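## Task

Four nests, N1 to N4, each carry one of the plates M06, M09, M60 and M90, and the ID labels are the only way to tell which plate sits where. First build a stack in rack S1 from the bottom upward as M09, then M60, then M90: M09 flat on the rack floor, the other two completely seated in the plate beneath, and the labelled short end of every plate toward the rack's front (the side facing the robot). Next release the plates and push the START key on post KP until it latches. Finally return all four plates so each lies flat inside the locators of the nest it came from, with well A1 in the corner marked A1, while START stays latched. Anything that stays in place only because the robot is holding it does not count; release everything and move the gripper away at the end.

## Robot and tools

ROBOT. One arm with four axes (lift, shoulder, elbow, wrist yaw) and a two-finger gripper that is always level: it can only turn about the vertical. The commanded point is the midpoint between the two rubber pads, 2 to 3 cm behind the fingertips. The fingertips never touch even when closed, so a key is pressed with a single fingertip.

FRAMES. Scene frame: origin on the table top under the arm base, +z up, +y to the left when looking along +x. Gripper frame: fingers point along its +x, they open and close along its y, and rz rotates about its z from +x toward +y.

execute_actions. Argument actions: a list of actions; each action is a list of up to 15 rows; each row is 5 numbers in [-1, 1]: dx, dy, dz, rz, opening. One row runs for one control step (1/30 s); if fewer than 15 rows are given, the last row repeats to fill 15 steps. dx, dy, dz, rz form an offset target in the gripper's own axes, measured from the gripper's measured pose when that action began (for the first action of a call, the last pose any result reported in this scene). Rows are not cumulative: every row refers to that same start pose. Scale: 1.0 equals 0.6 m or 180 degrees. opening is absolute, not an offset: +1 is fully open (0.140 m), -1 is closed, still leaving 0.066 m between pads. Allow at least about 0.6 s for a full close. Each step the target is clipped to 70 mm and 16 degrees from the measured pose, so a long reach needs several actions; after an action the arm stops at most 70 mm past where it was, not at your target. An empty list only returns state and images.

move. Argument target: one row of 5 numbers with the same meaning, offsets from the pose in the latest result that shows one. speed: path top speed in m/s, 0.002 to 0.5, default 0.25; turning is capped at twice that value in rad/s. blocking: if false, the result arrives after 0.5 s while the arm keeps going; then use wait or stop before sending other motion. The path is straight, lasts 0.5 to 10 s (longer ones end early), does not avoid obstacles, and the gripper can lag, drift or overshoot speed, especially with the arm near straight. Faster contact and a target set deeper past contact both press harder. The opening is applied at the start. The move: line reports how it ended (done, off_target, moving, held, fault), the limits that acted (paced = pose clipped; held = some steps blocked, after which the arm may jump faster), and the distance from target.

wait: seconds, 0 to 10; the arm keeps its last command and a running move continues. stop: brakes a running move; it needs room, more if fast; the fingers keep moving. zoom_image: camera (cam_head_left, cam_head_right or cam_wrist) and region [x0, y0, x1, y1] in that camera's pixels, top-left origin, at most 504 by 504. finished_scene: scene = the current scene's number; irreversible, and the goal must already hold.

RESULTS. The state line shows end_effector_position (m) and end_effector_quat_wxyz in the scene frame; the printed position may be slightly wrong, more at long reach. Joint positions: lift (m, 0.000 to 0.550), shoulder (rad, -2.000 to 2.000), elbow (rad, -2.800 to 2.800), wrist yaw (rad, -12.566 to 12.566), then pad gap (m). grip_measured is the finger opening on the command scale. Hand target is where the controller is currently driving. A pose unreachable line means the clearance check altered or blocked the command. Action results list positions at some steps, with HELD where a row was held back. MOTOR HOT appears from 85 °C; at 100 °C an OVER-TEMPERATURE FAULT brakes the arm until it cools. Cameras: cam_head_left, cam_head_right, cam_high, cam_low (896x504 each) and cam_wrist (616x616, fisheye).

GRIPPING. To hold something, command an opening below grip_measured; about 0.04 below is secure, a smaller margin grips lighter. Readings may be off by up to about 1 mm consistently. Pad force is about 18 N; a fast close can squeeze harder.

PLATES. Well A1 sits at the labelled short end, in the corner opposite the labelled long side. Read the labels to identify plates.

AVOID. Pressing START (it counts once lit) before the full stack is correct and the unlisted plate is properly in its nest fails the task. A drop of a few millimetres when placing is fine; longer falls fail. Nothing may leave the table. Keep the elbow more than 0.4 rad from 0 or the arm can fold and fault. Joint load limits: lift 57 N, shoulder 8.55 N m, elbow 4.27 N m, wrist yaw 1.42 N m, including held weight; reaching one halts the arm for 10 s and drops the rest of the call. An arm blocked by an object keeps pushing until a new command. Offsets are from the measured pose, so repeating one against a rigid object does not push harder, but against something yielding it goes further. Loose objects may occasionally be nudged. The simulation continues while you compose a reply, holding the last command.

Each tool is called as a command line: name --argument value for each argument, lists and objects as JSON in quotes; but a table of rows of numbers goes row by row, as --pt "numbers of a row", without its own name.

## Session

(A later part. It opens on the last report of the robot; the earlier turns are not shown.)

move --target '[0.1198, 0.196, -0.139, 0.111, 1]' --speed 0.3

Scene clock: 26.30 s.
end_effector_position=(+0.5258, +0.2001, +0.0898) grip_measured=+0.99 end_effector_quat_wxyz=(+0.961, +0.000, +0.000, +0.276)
Joint positions: [ 0.085  1.409  1.055 -1.905  0.14 ]
Hand target: +0.526, +0.200, +0.090; +0.961, +0.000, +0.000, +0.275
Off the commanded pose: 0.000 m, 0 deg.
move: done

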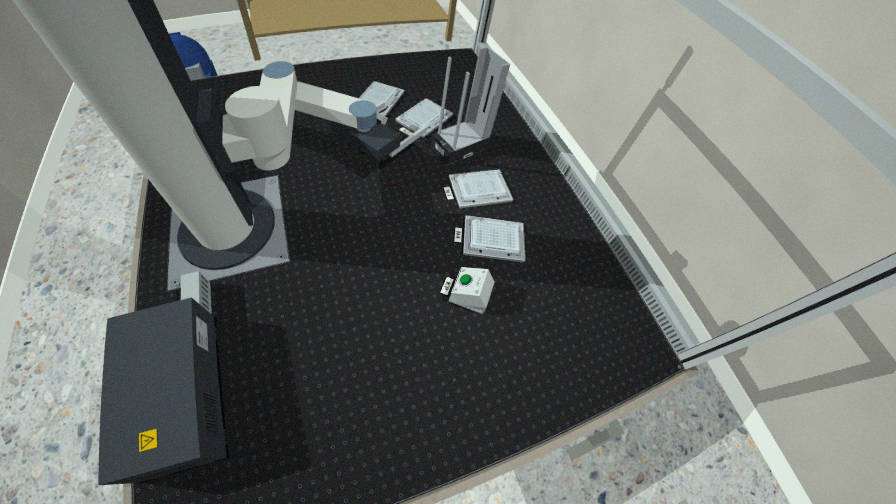

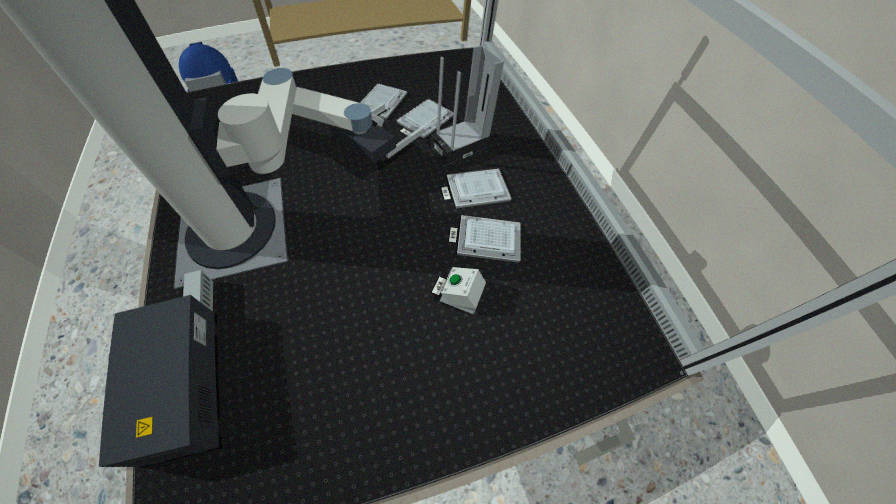

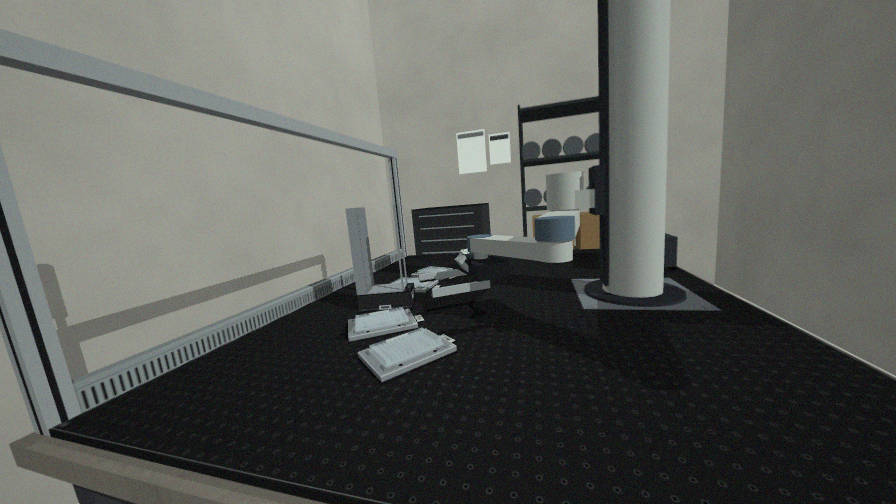

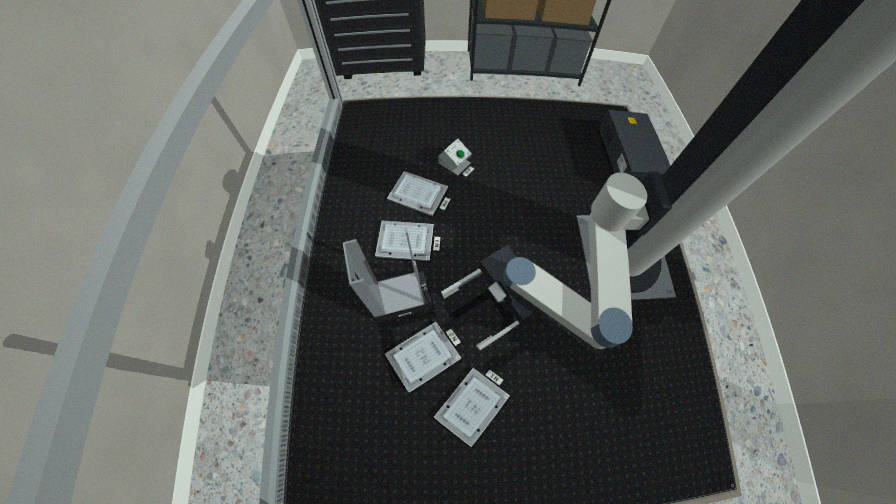

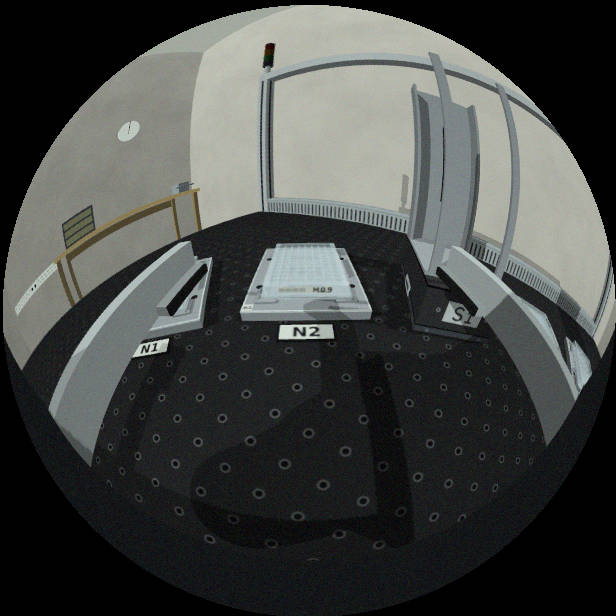

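zoom_image --camera "cam_wrist" --region '[150, 220, 500, 360]'

Region (150, 220, 500, 360) of cam_wrist's 616x616 image, scaled by 1.440, with more detail than that image has; it fills the top 202 rows of this view, and the rest is white.

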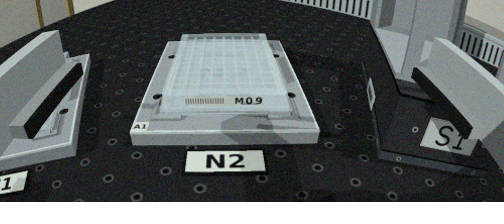

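move --target '[0.25, 0.01, -0.05, 0, 1]' --speed 0.25

Scene clock: 29.27 s.
end_effector_position=(+0.6498, +0.2847, +0.0598) grip_measured=+0.99 end_effector_quat_wxyz=(+0.961, +0.000, +0.000, +0.276)
Joint positions: [ 0.055  1.128  1.835 -2.405  0.14 ]
Hand target: +0.650, +0.285, +0.060; +0.961, +0.000, +0.000, +0.276
Off the commanded pose: 0.000 m, 0 deg.
move: done

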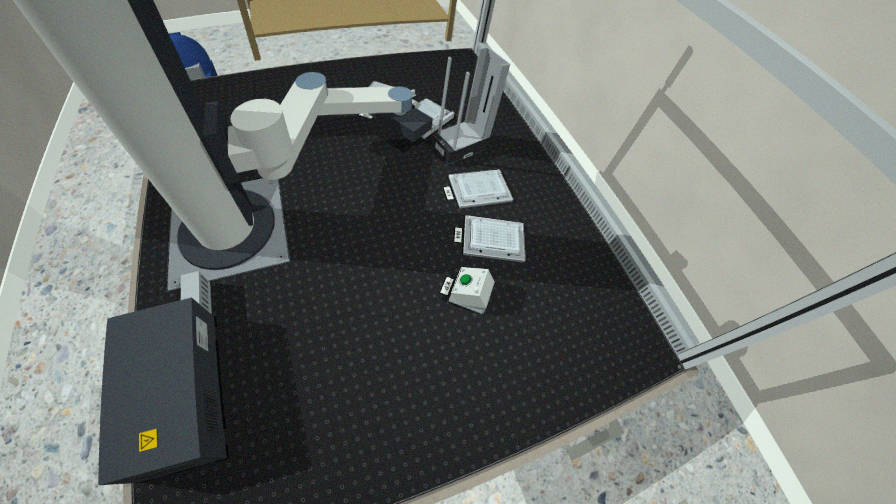

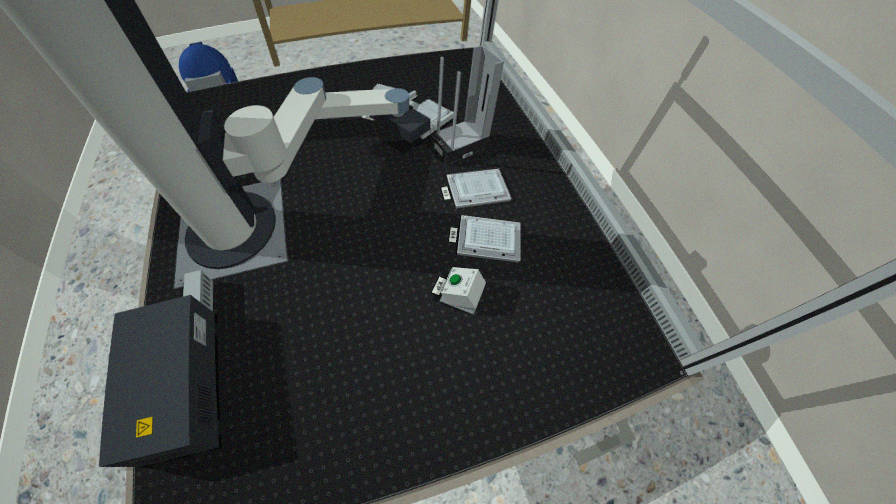

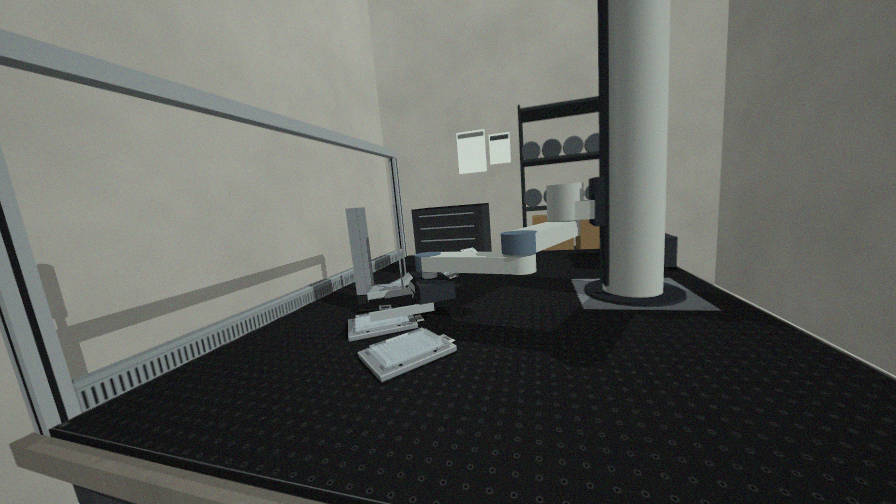

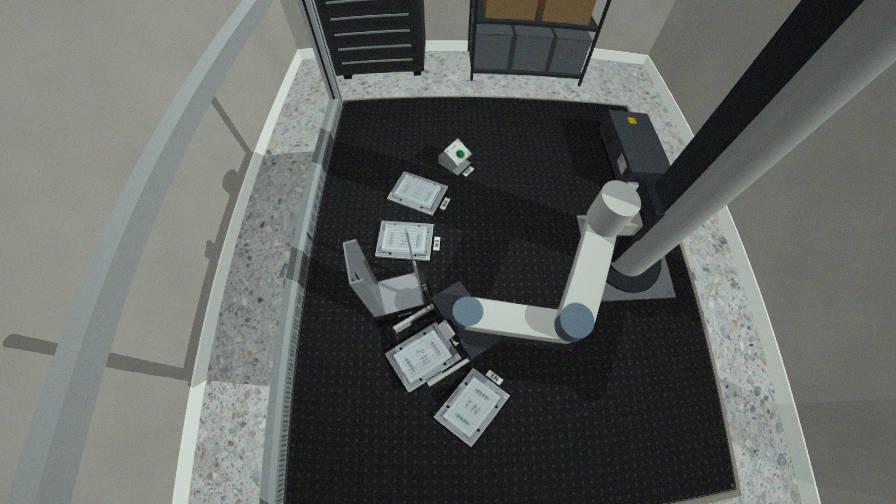

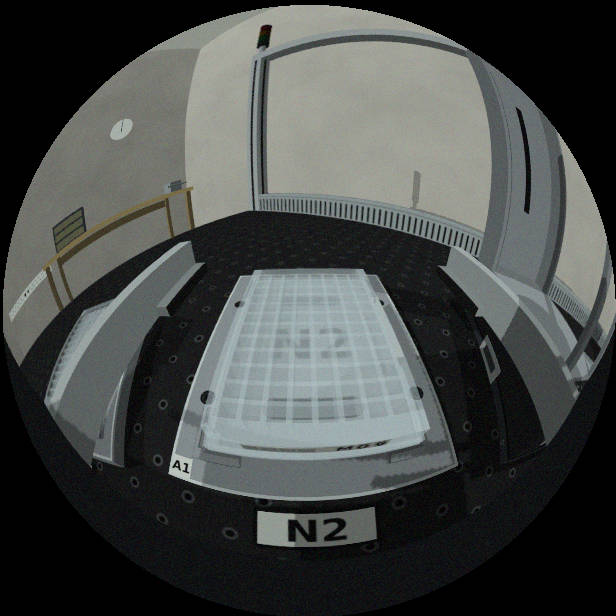

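zoom_image --camera "cam_low" --region '[340, 230, 600, 440]'

Region (340, 230, 600, 440) of cam_low's 896x504 image, scaled by 1.938, with more detail than that image has; it fills the top 407 rows of this view, and the rest is white.

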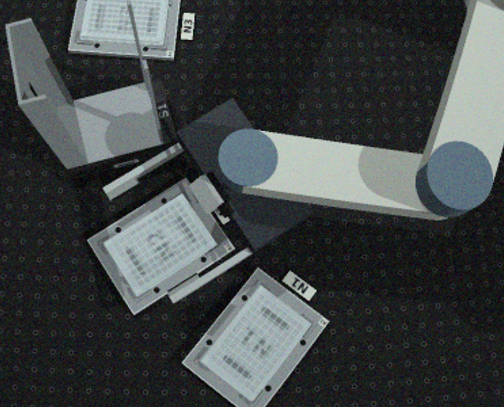

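zoom_image --camera "cam_high" --region '[330, 230, 530, 350]'

zoom_image --camera "cam_head_left" --region '[340, 60, 520, 180]'

Region (330, 230, 530, 350) of cam_high's 896x504 image, scaled by 2.520, with more detail than that image has; it fills the top 302 rows of this view, and the rest is white.

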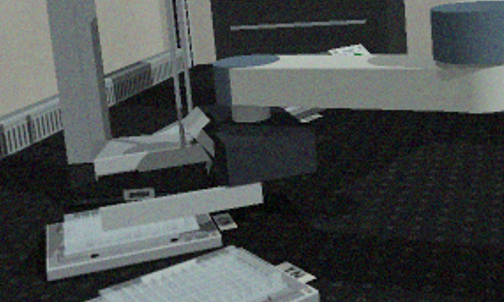

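Region (340, 60, 520, 180) of cam_head_left's 896x504 image, scaled by 2.800, with more detail than that image has.

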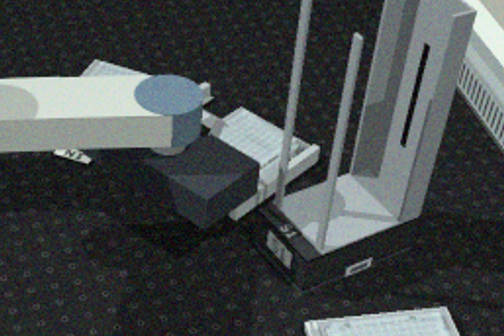

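zoom_image --camera "cam_wrist" --region '[130, 250, 510, 500]'

Region (130, 250, 510, 500) of cam_wrist's 616x616 image, scaled by 1.326, with more detail than that image has; it fills the top 332 rows of this view, and the rest is white.

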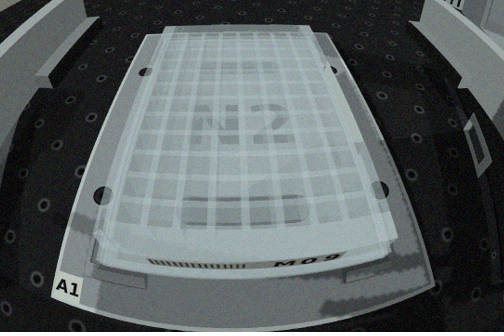

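move --target '[0, 0.007, -0.035, 0, 0.2]' --speed 0.05

Scene clock: 34.10 s.
end_effector_position=(+0.6476, +0.2884, +0.0388) grip_measured=+0.20 end_effector_quat_wxyz=(+0.961, +0.000, +0.000, +0.276)
Joint positions: [ 0.034  1.139  1.835 -2.414  0.11 ]
Hand target: +0.648, +0.288, +0.039; +0.961, +0.000, +0.000, +0.276
Off the commanded pose: 0.000 m, 0 deg.
move: done

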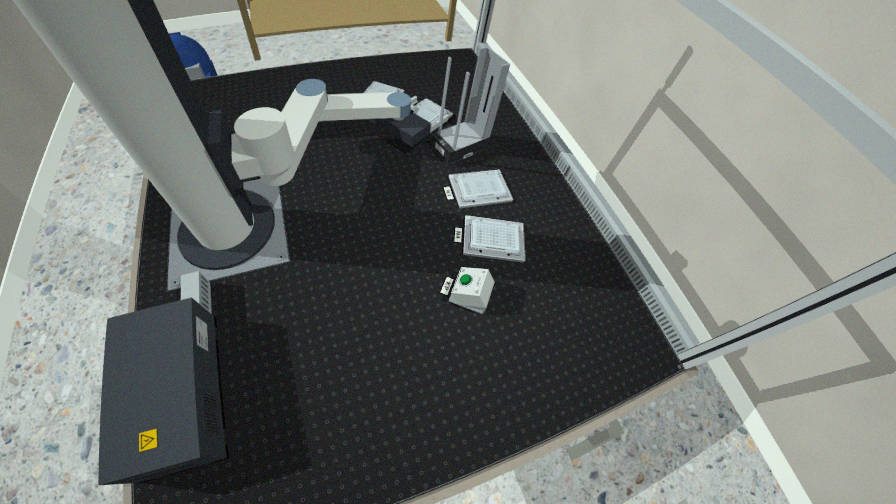

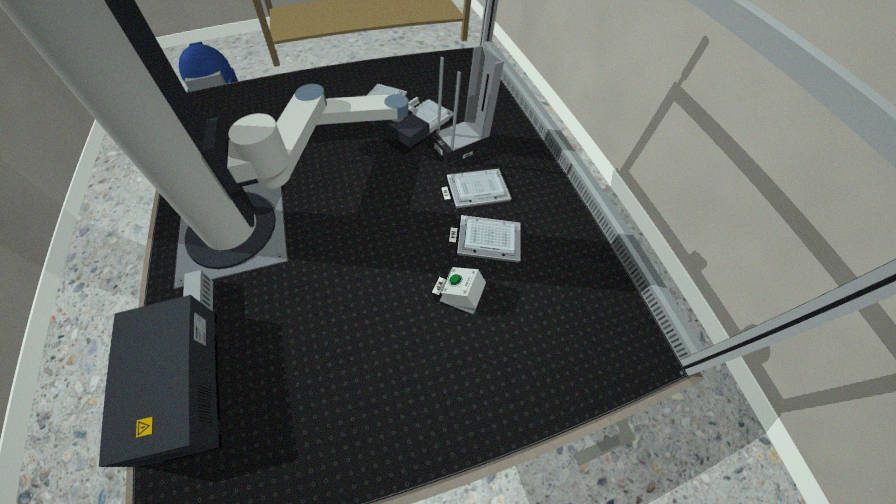

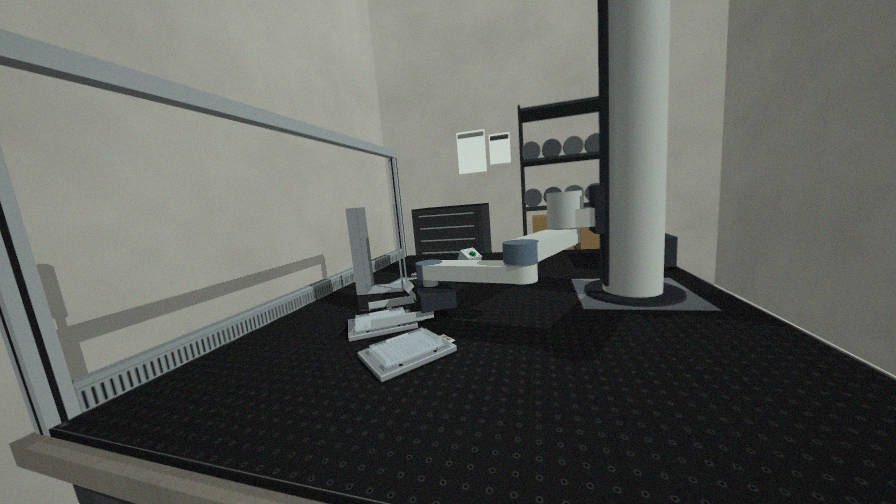

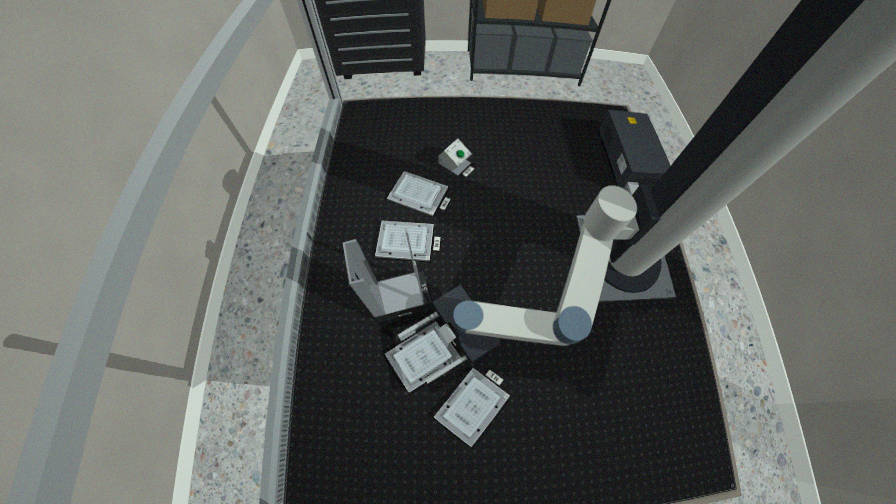

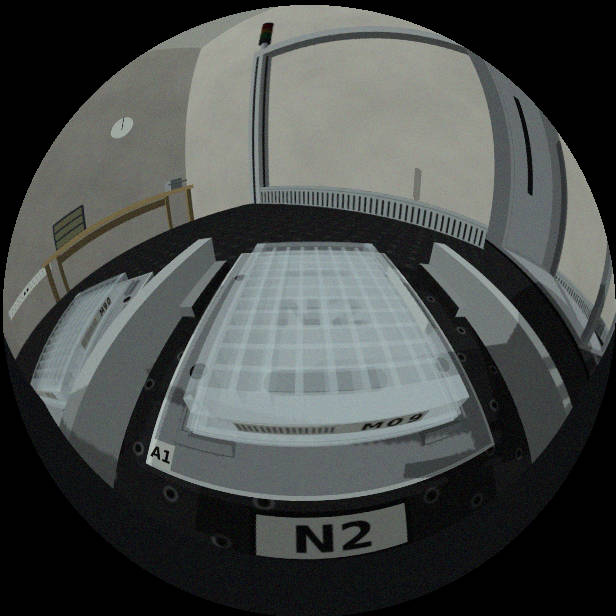

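zoom_image --camera "cam_wrist" --region '[160, 225, 490, 345]'

Region (160, 225, 490, 345) of cam_wrist's 616x616 image, scaled by 1.527, with more detail than that image has; it fills the top 183 rows of this view, and the rest is white.

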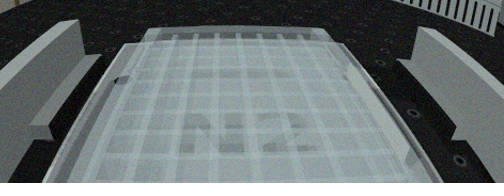

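zoom_image --camera "cam_high" --region '[340, 280, 470, 350]'

Region (340, 280, 470, 350) of cam_high's 896x504 image, scaled by 3.877, with more detail than that image has; it fills the top 271 rows of this view, and the rest is white.

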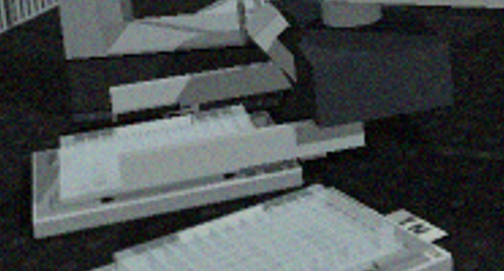

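move --target '[0, 0, -0.015, 0, 0.0]' --speed 0.03

Scene clock: 36.93 s.
end_effector_position=(+0.6476, +0.2883, +0.0297) grip_measured=+0.00 end_effector_quat_wxyz=(+0.961, +0.000, +0.000, +0.276)
Joint positions: [ 0.025  1.139  1.835 -2.414  0.103]
Hand target: +0.648, +0.288, +0.030; +0.961, +0.000, +0.000, +0.276
Off the commanded pose: 0.000 m, 0 deg.
move: done

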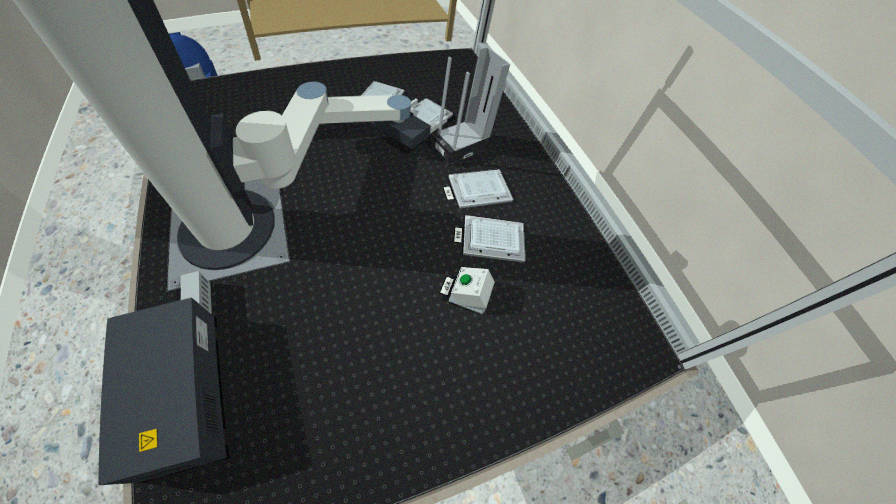

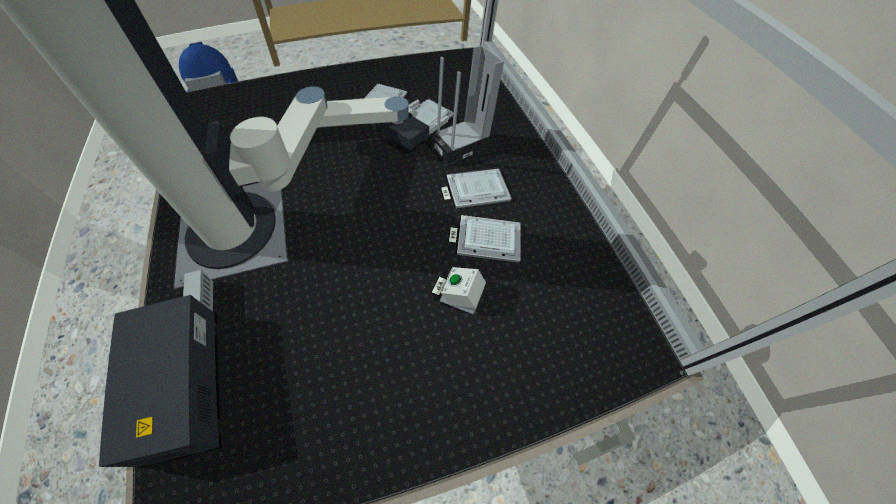

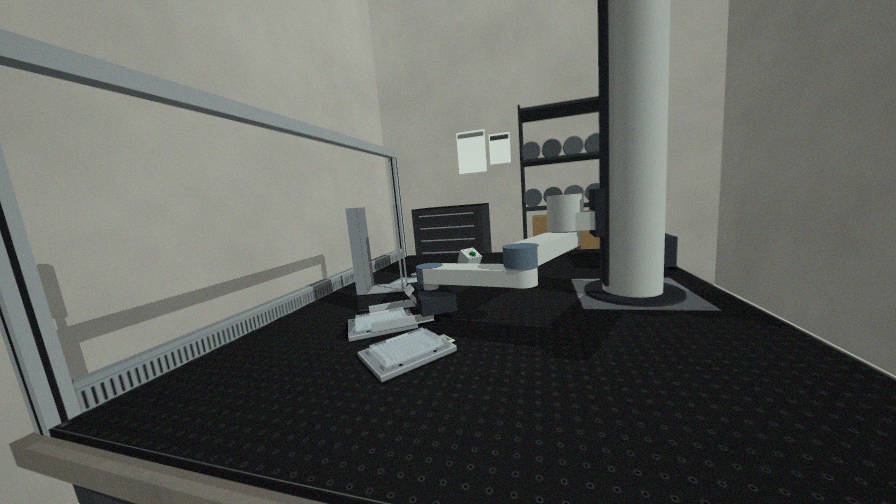

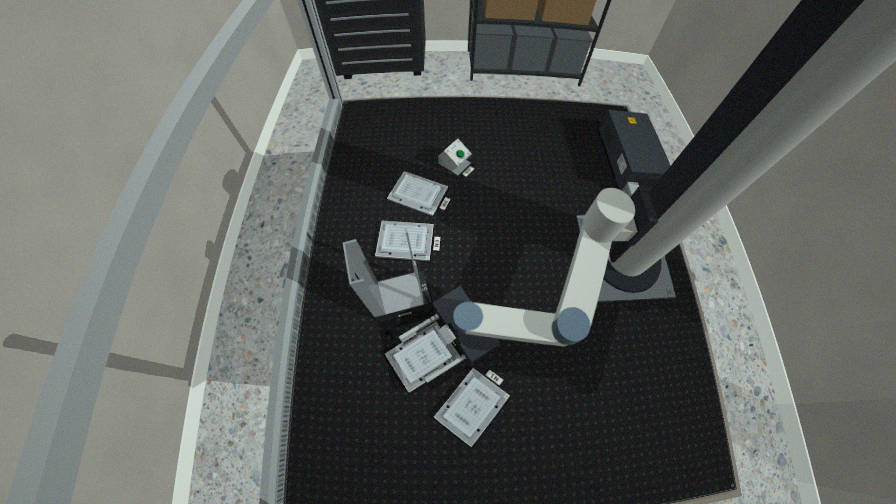

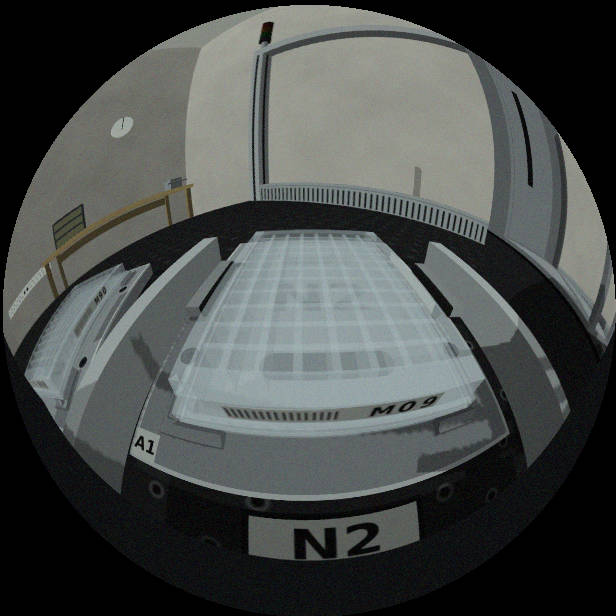

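zoom_image --camera "cam_wrist" --region '[160, 220, 490, 420]'

Region (160, 220, 490, 420) of cam_wrist's 616x616 image, scaled by 1.527, with more detail than that image has; it fills the top 305 rows of this view, and the rest is white.

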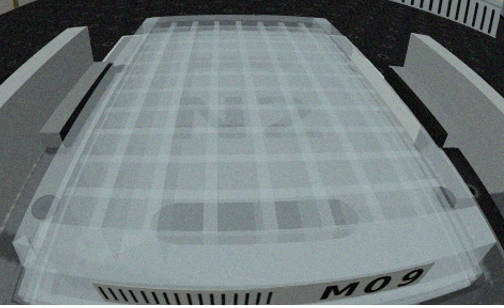

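move --target '[0, 0, -0.01, 0, -0.1]' --speed 0.01

Scene clock: 48.17 s.
end_effector_position=(+0.6475, +0.2883, +0.0270) grip_measured=-0.10 end_effector_quat_wxyz=(+0.961, +0.000, +0.000, +0.276)
Joint positions: [ 0.022  1.139  1.834 -2.414  0.099]
Hand target: +0.648, +0.288, +0.027; +0.961, +0.000, +0.000, +0.276
Off the commanded pose: 0.003 m, 0 deg.
TORQUE FAULT: the external load on joint 1 (lift) reached its load limit, and the arm stopped for 10 seconds. That time counts as 20 of the actions that you can send in this scene. The arm's remaining commands of this call were not run. The arm holds where it stopped, with its grip as last carried out, and accepts commands again: back off and push less far. The arm stops again, at the same cost, whenever a joint's load reaches its limit.
move: fault

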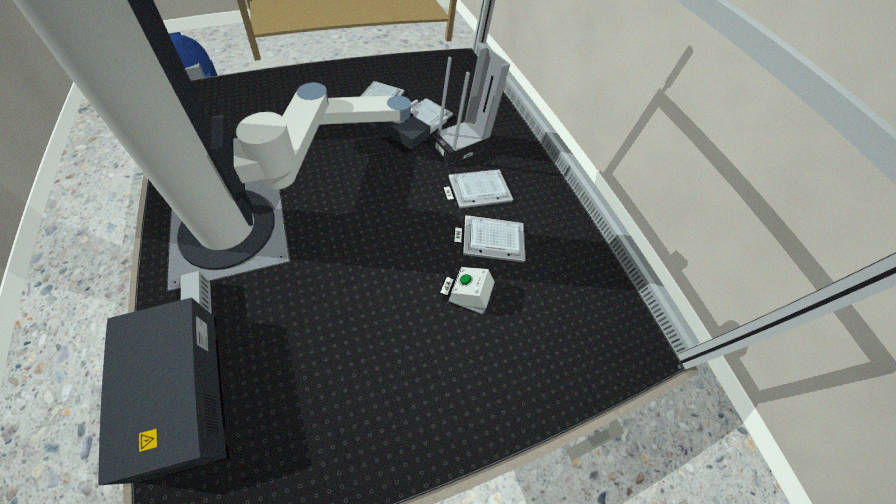

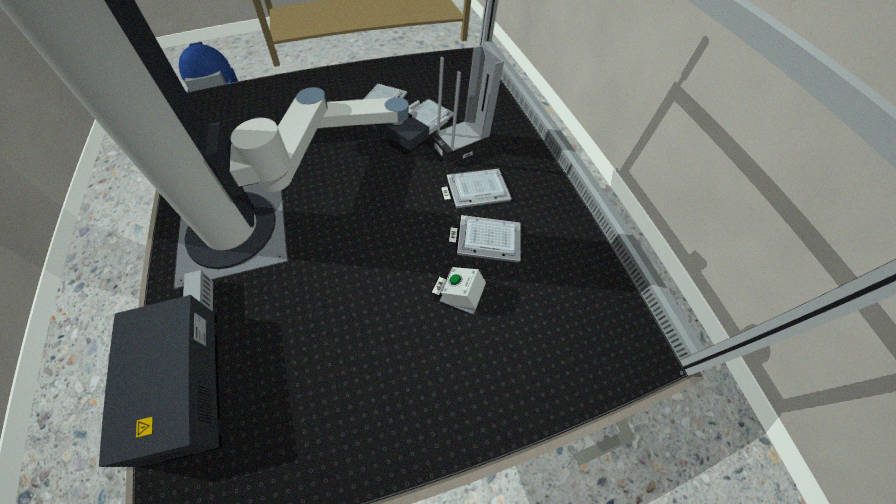

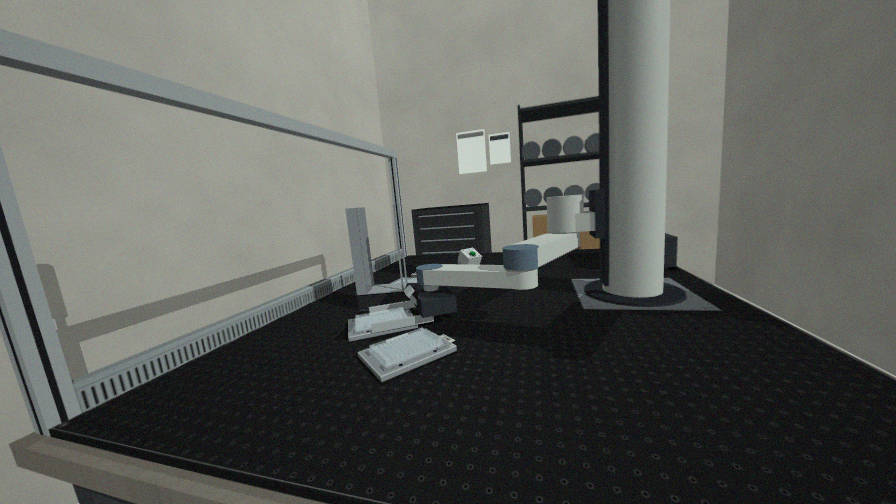

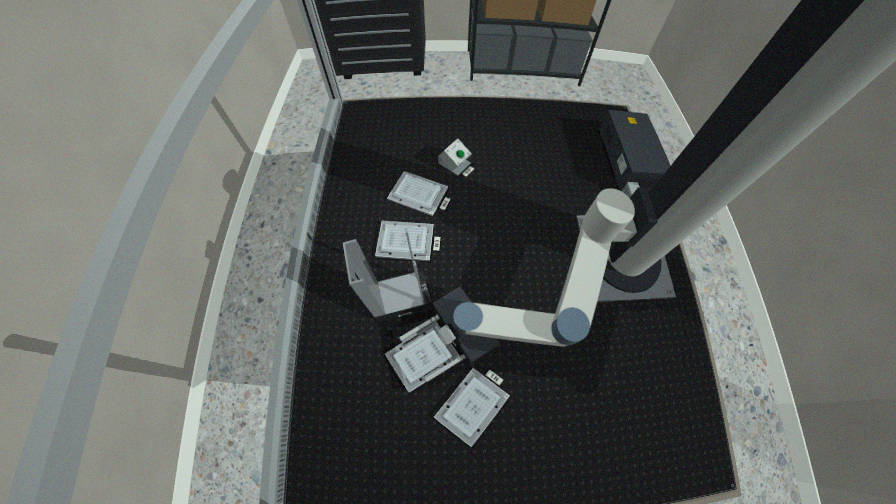

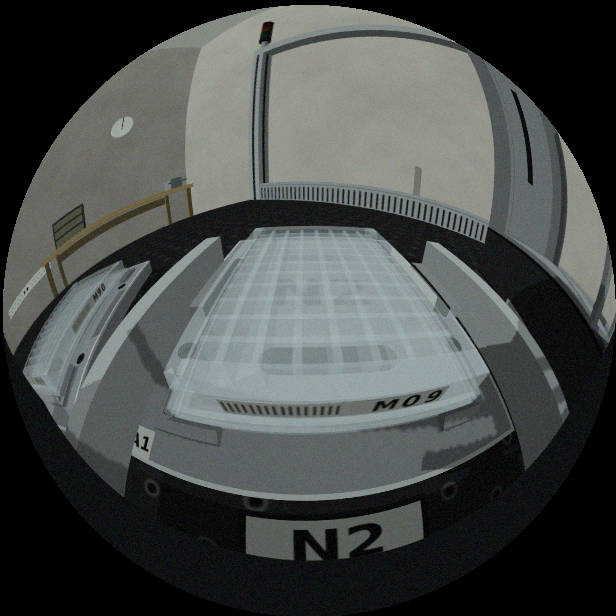

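move --target '[0, 0, 0.006, 0, -0.3]' --speed 0.02

Scene clock: 49.57 s.
end_effector_position=(+0.6472, +0.2890, +0.0306) grip_measured=-0.30 end_effector_quat_wxyz=(+0.961, +0.000, +0.000, +0.277)
Joint positions: [ 0.026  1.139  1.835 -2.413  0.092]
Hand target: +0.648, +0.288, +0.031; +0.961, +0.000, +0.000, +0.276
Off the commanded pose: 0.001 m, 0 deg.
move: done

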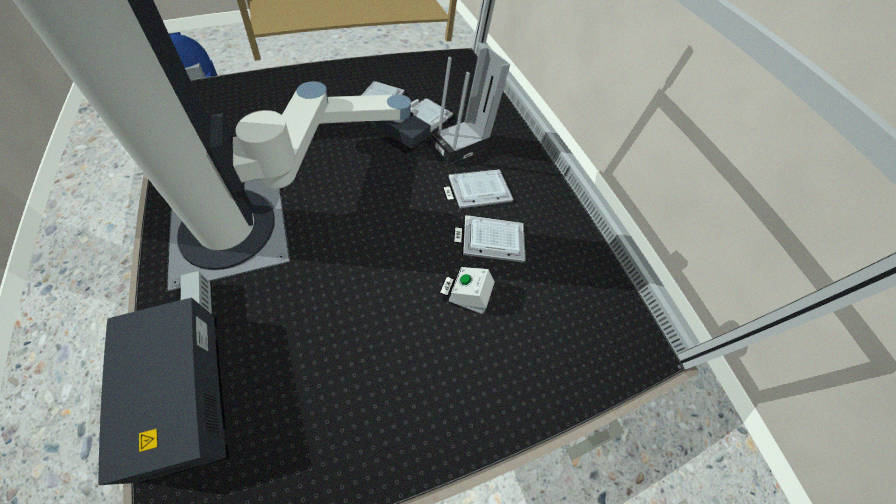

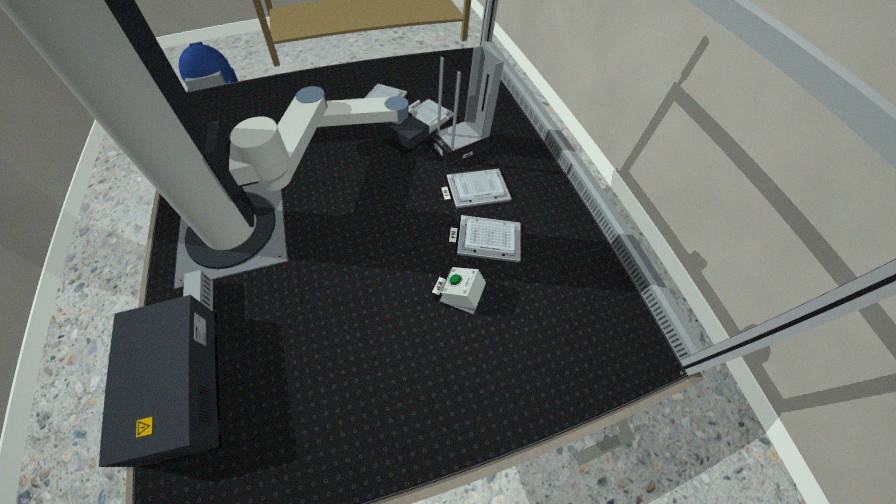

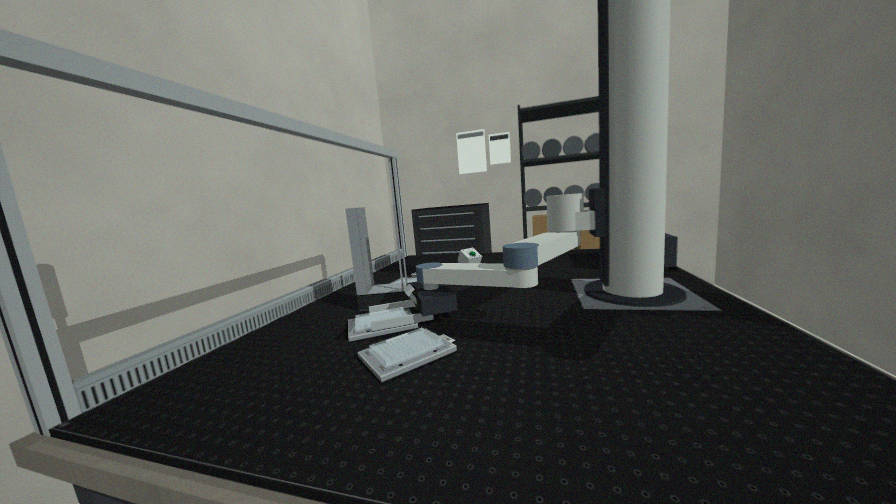

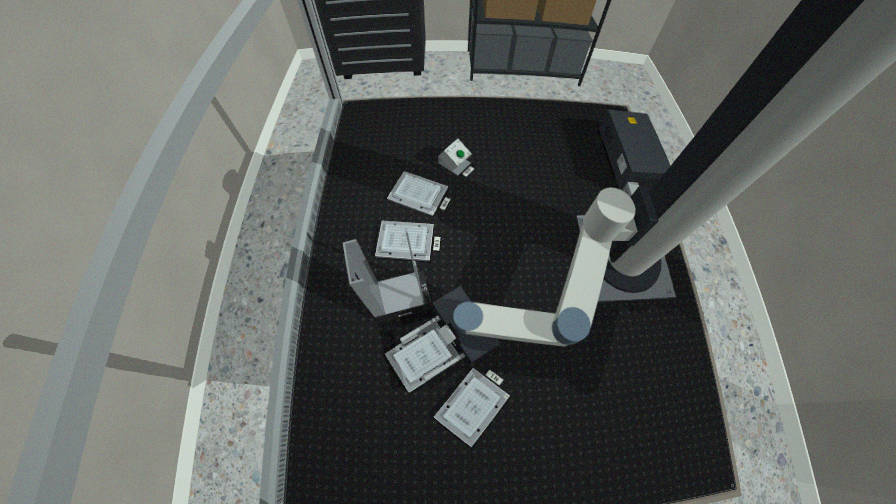

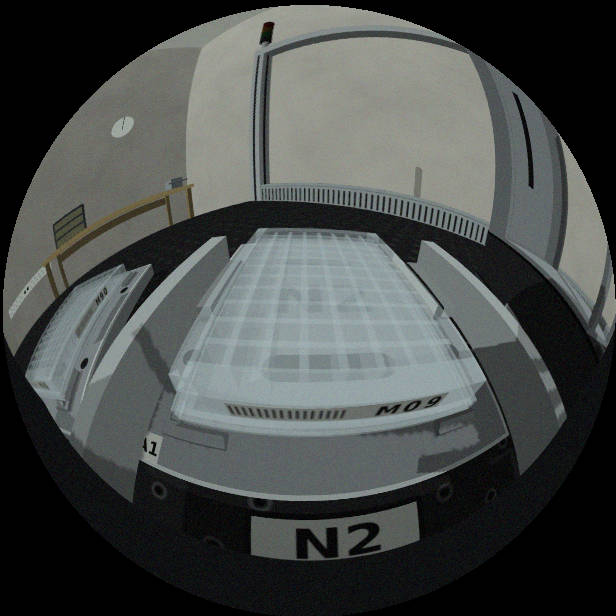

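zoom_image --camera "cam_wrist" --region '[160, 225, 330, 345]'

zoom_image --camera "cam_wrist" --region '[330, 225, 500, 345]'

Region (160, 225, 330, 345) of cam_wrist's 616x616 image, scaled by 2.965, with more detail than that image has; it fills the top 356 rows of this view, and the rest is white.

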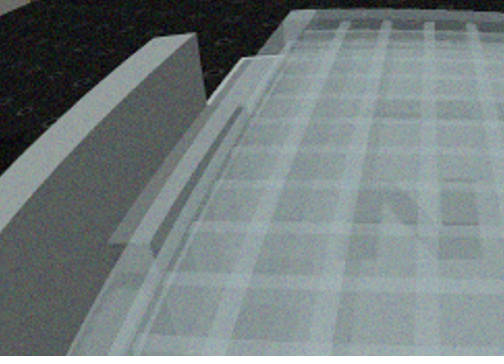

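Region (330, 225, 500, 345) of cam_wrist's 616x616 image, scaled by 2.965, with more detail than that image has; it fills the top 356 rows of this view, and the rest is white.

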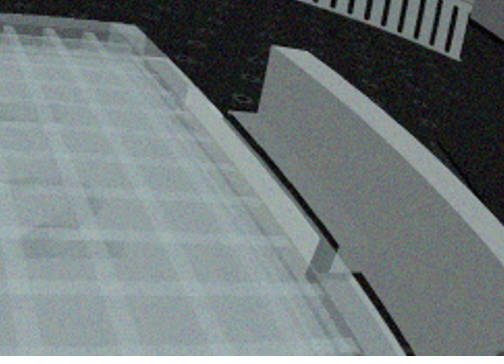

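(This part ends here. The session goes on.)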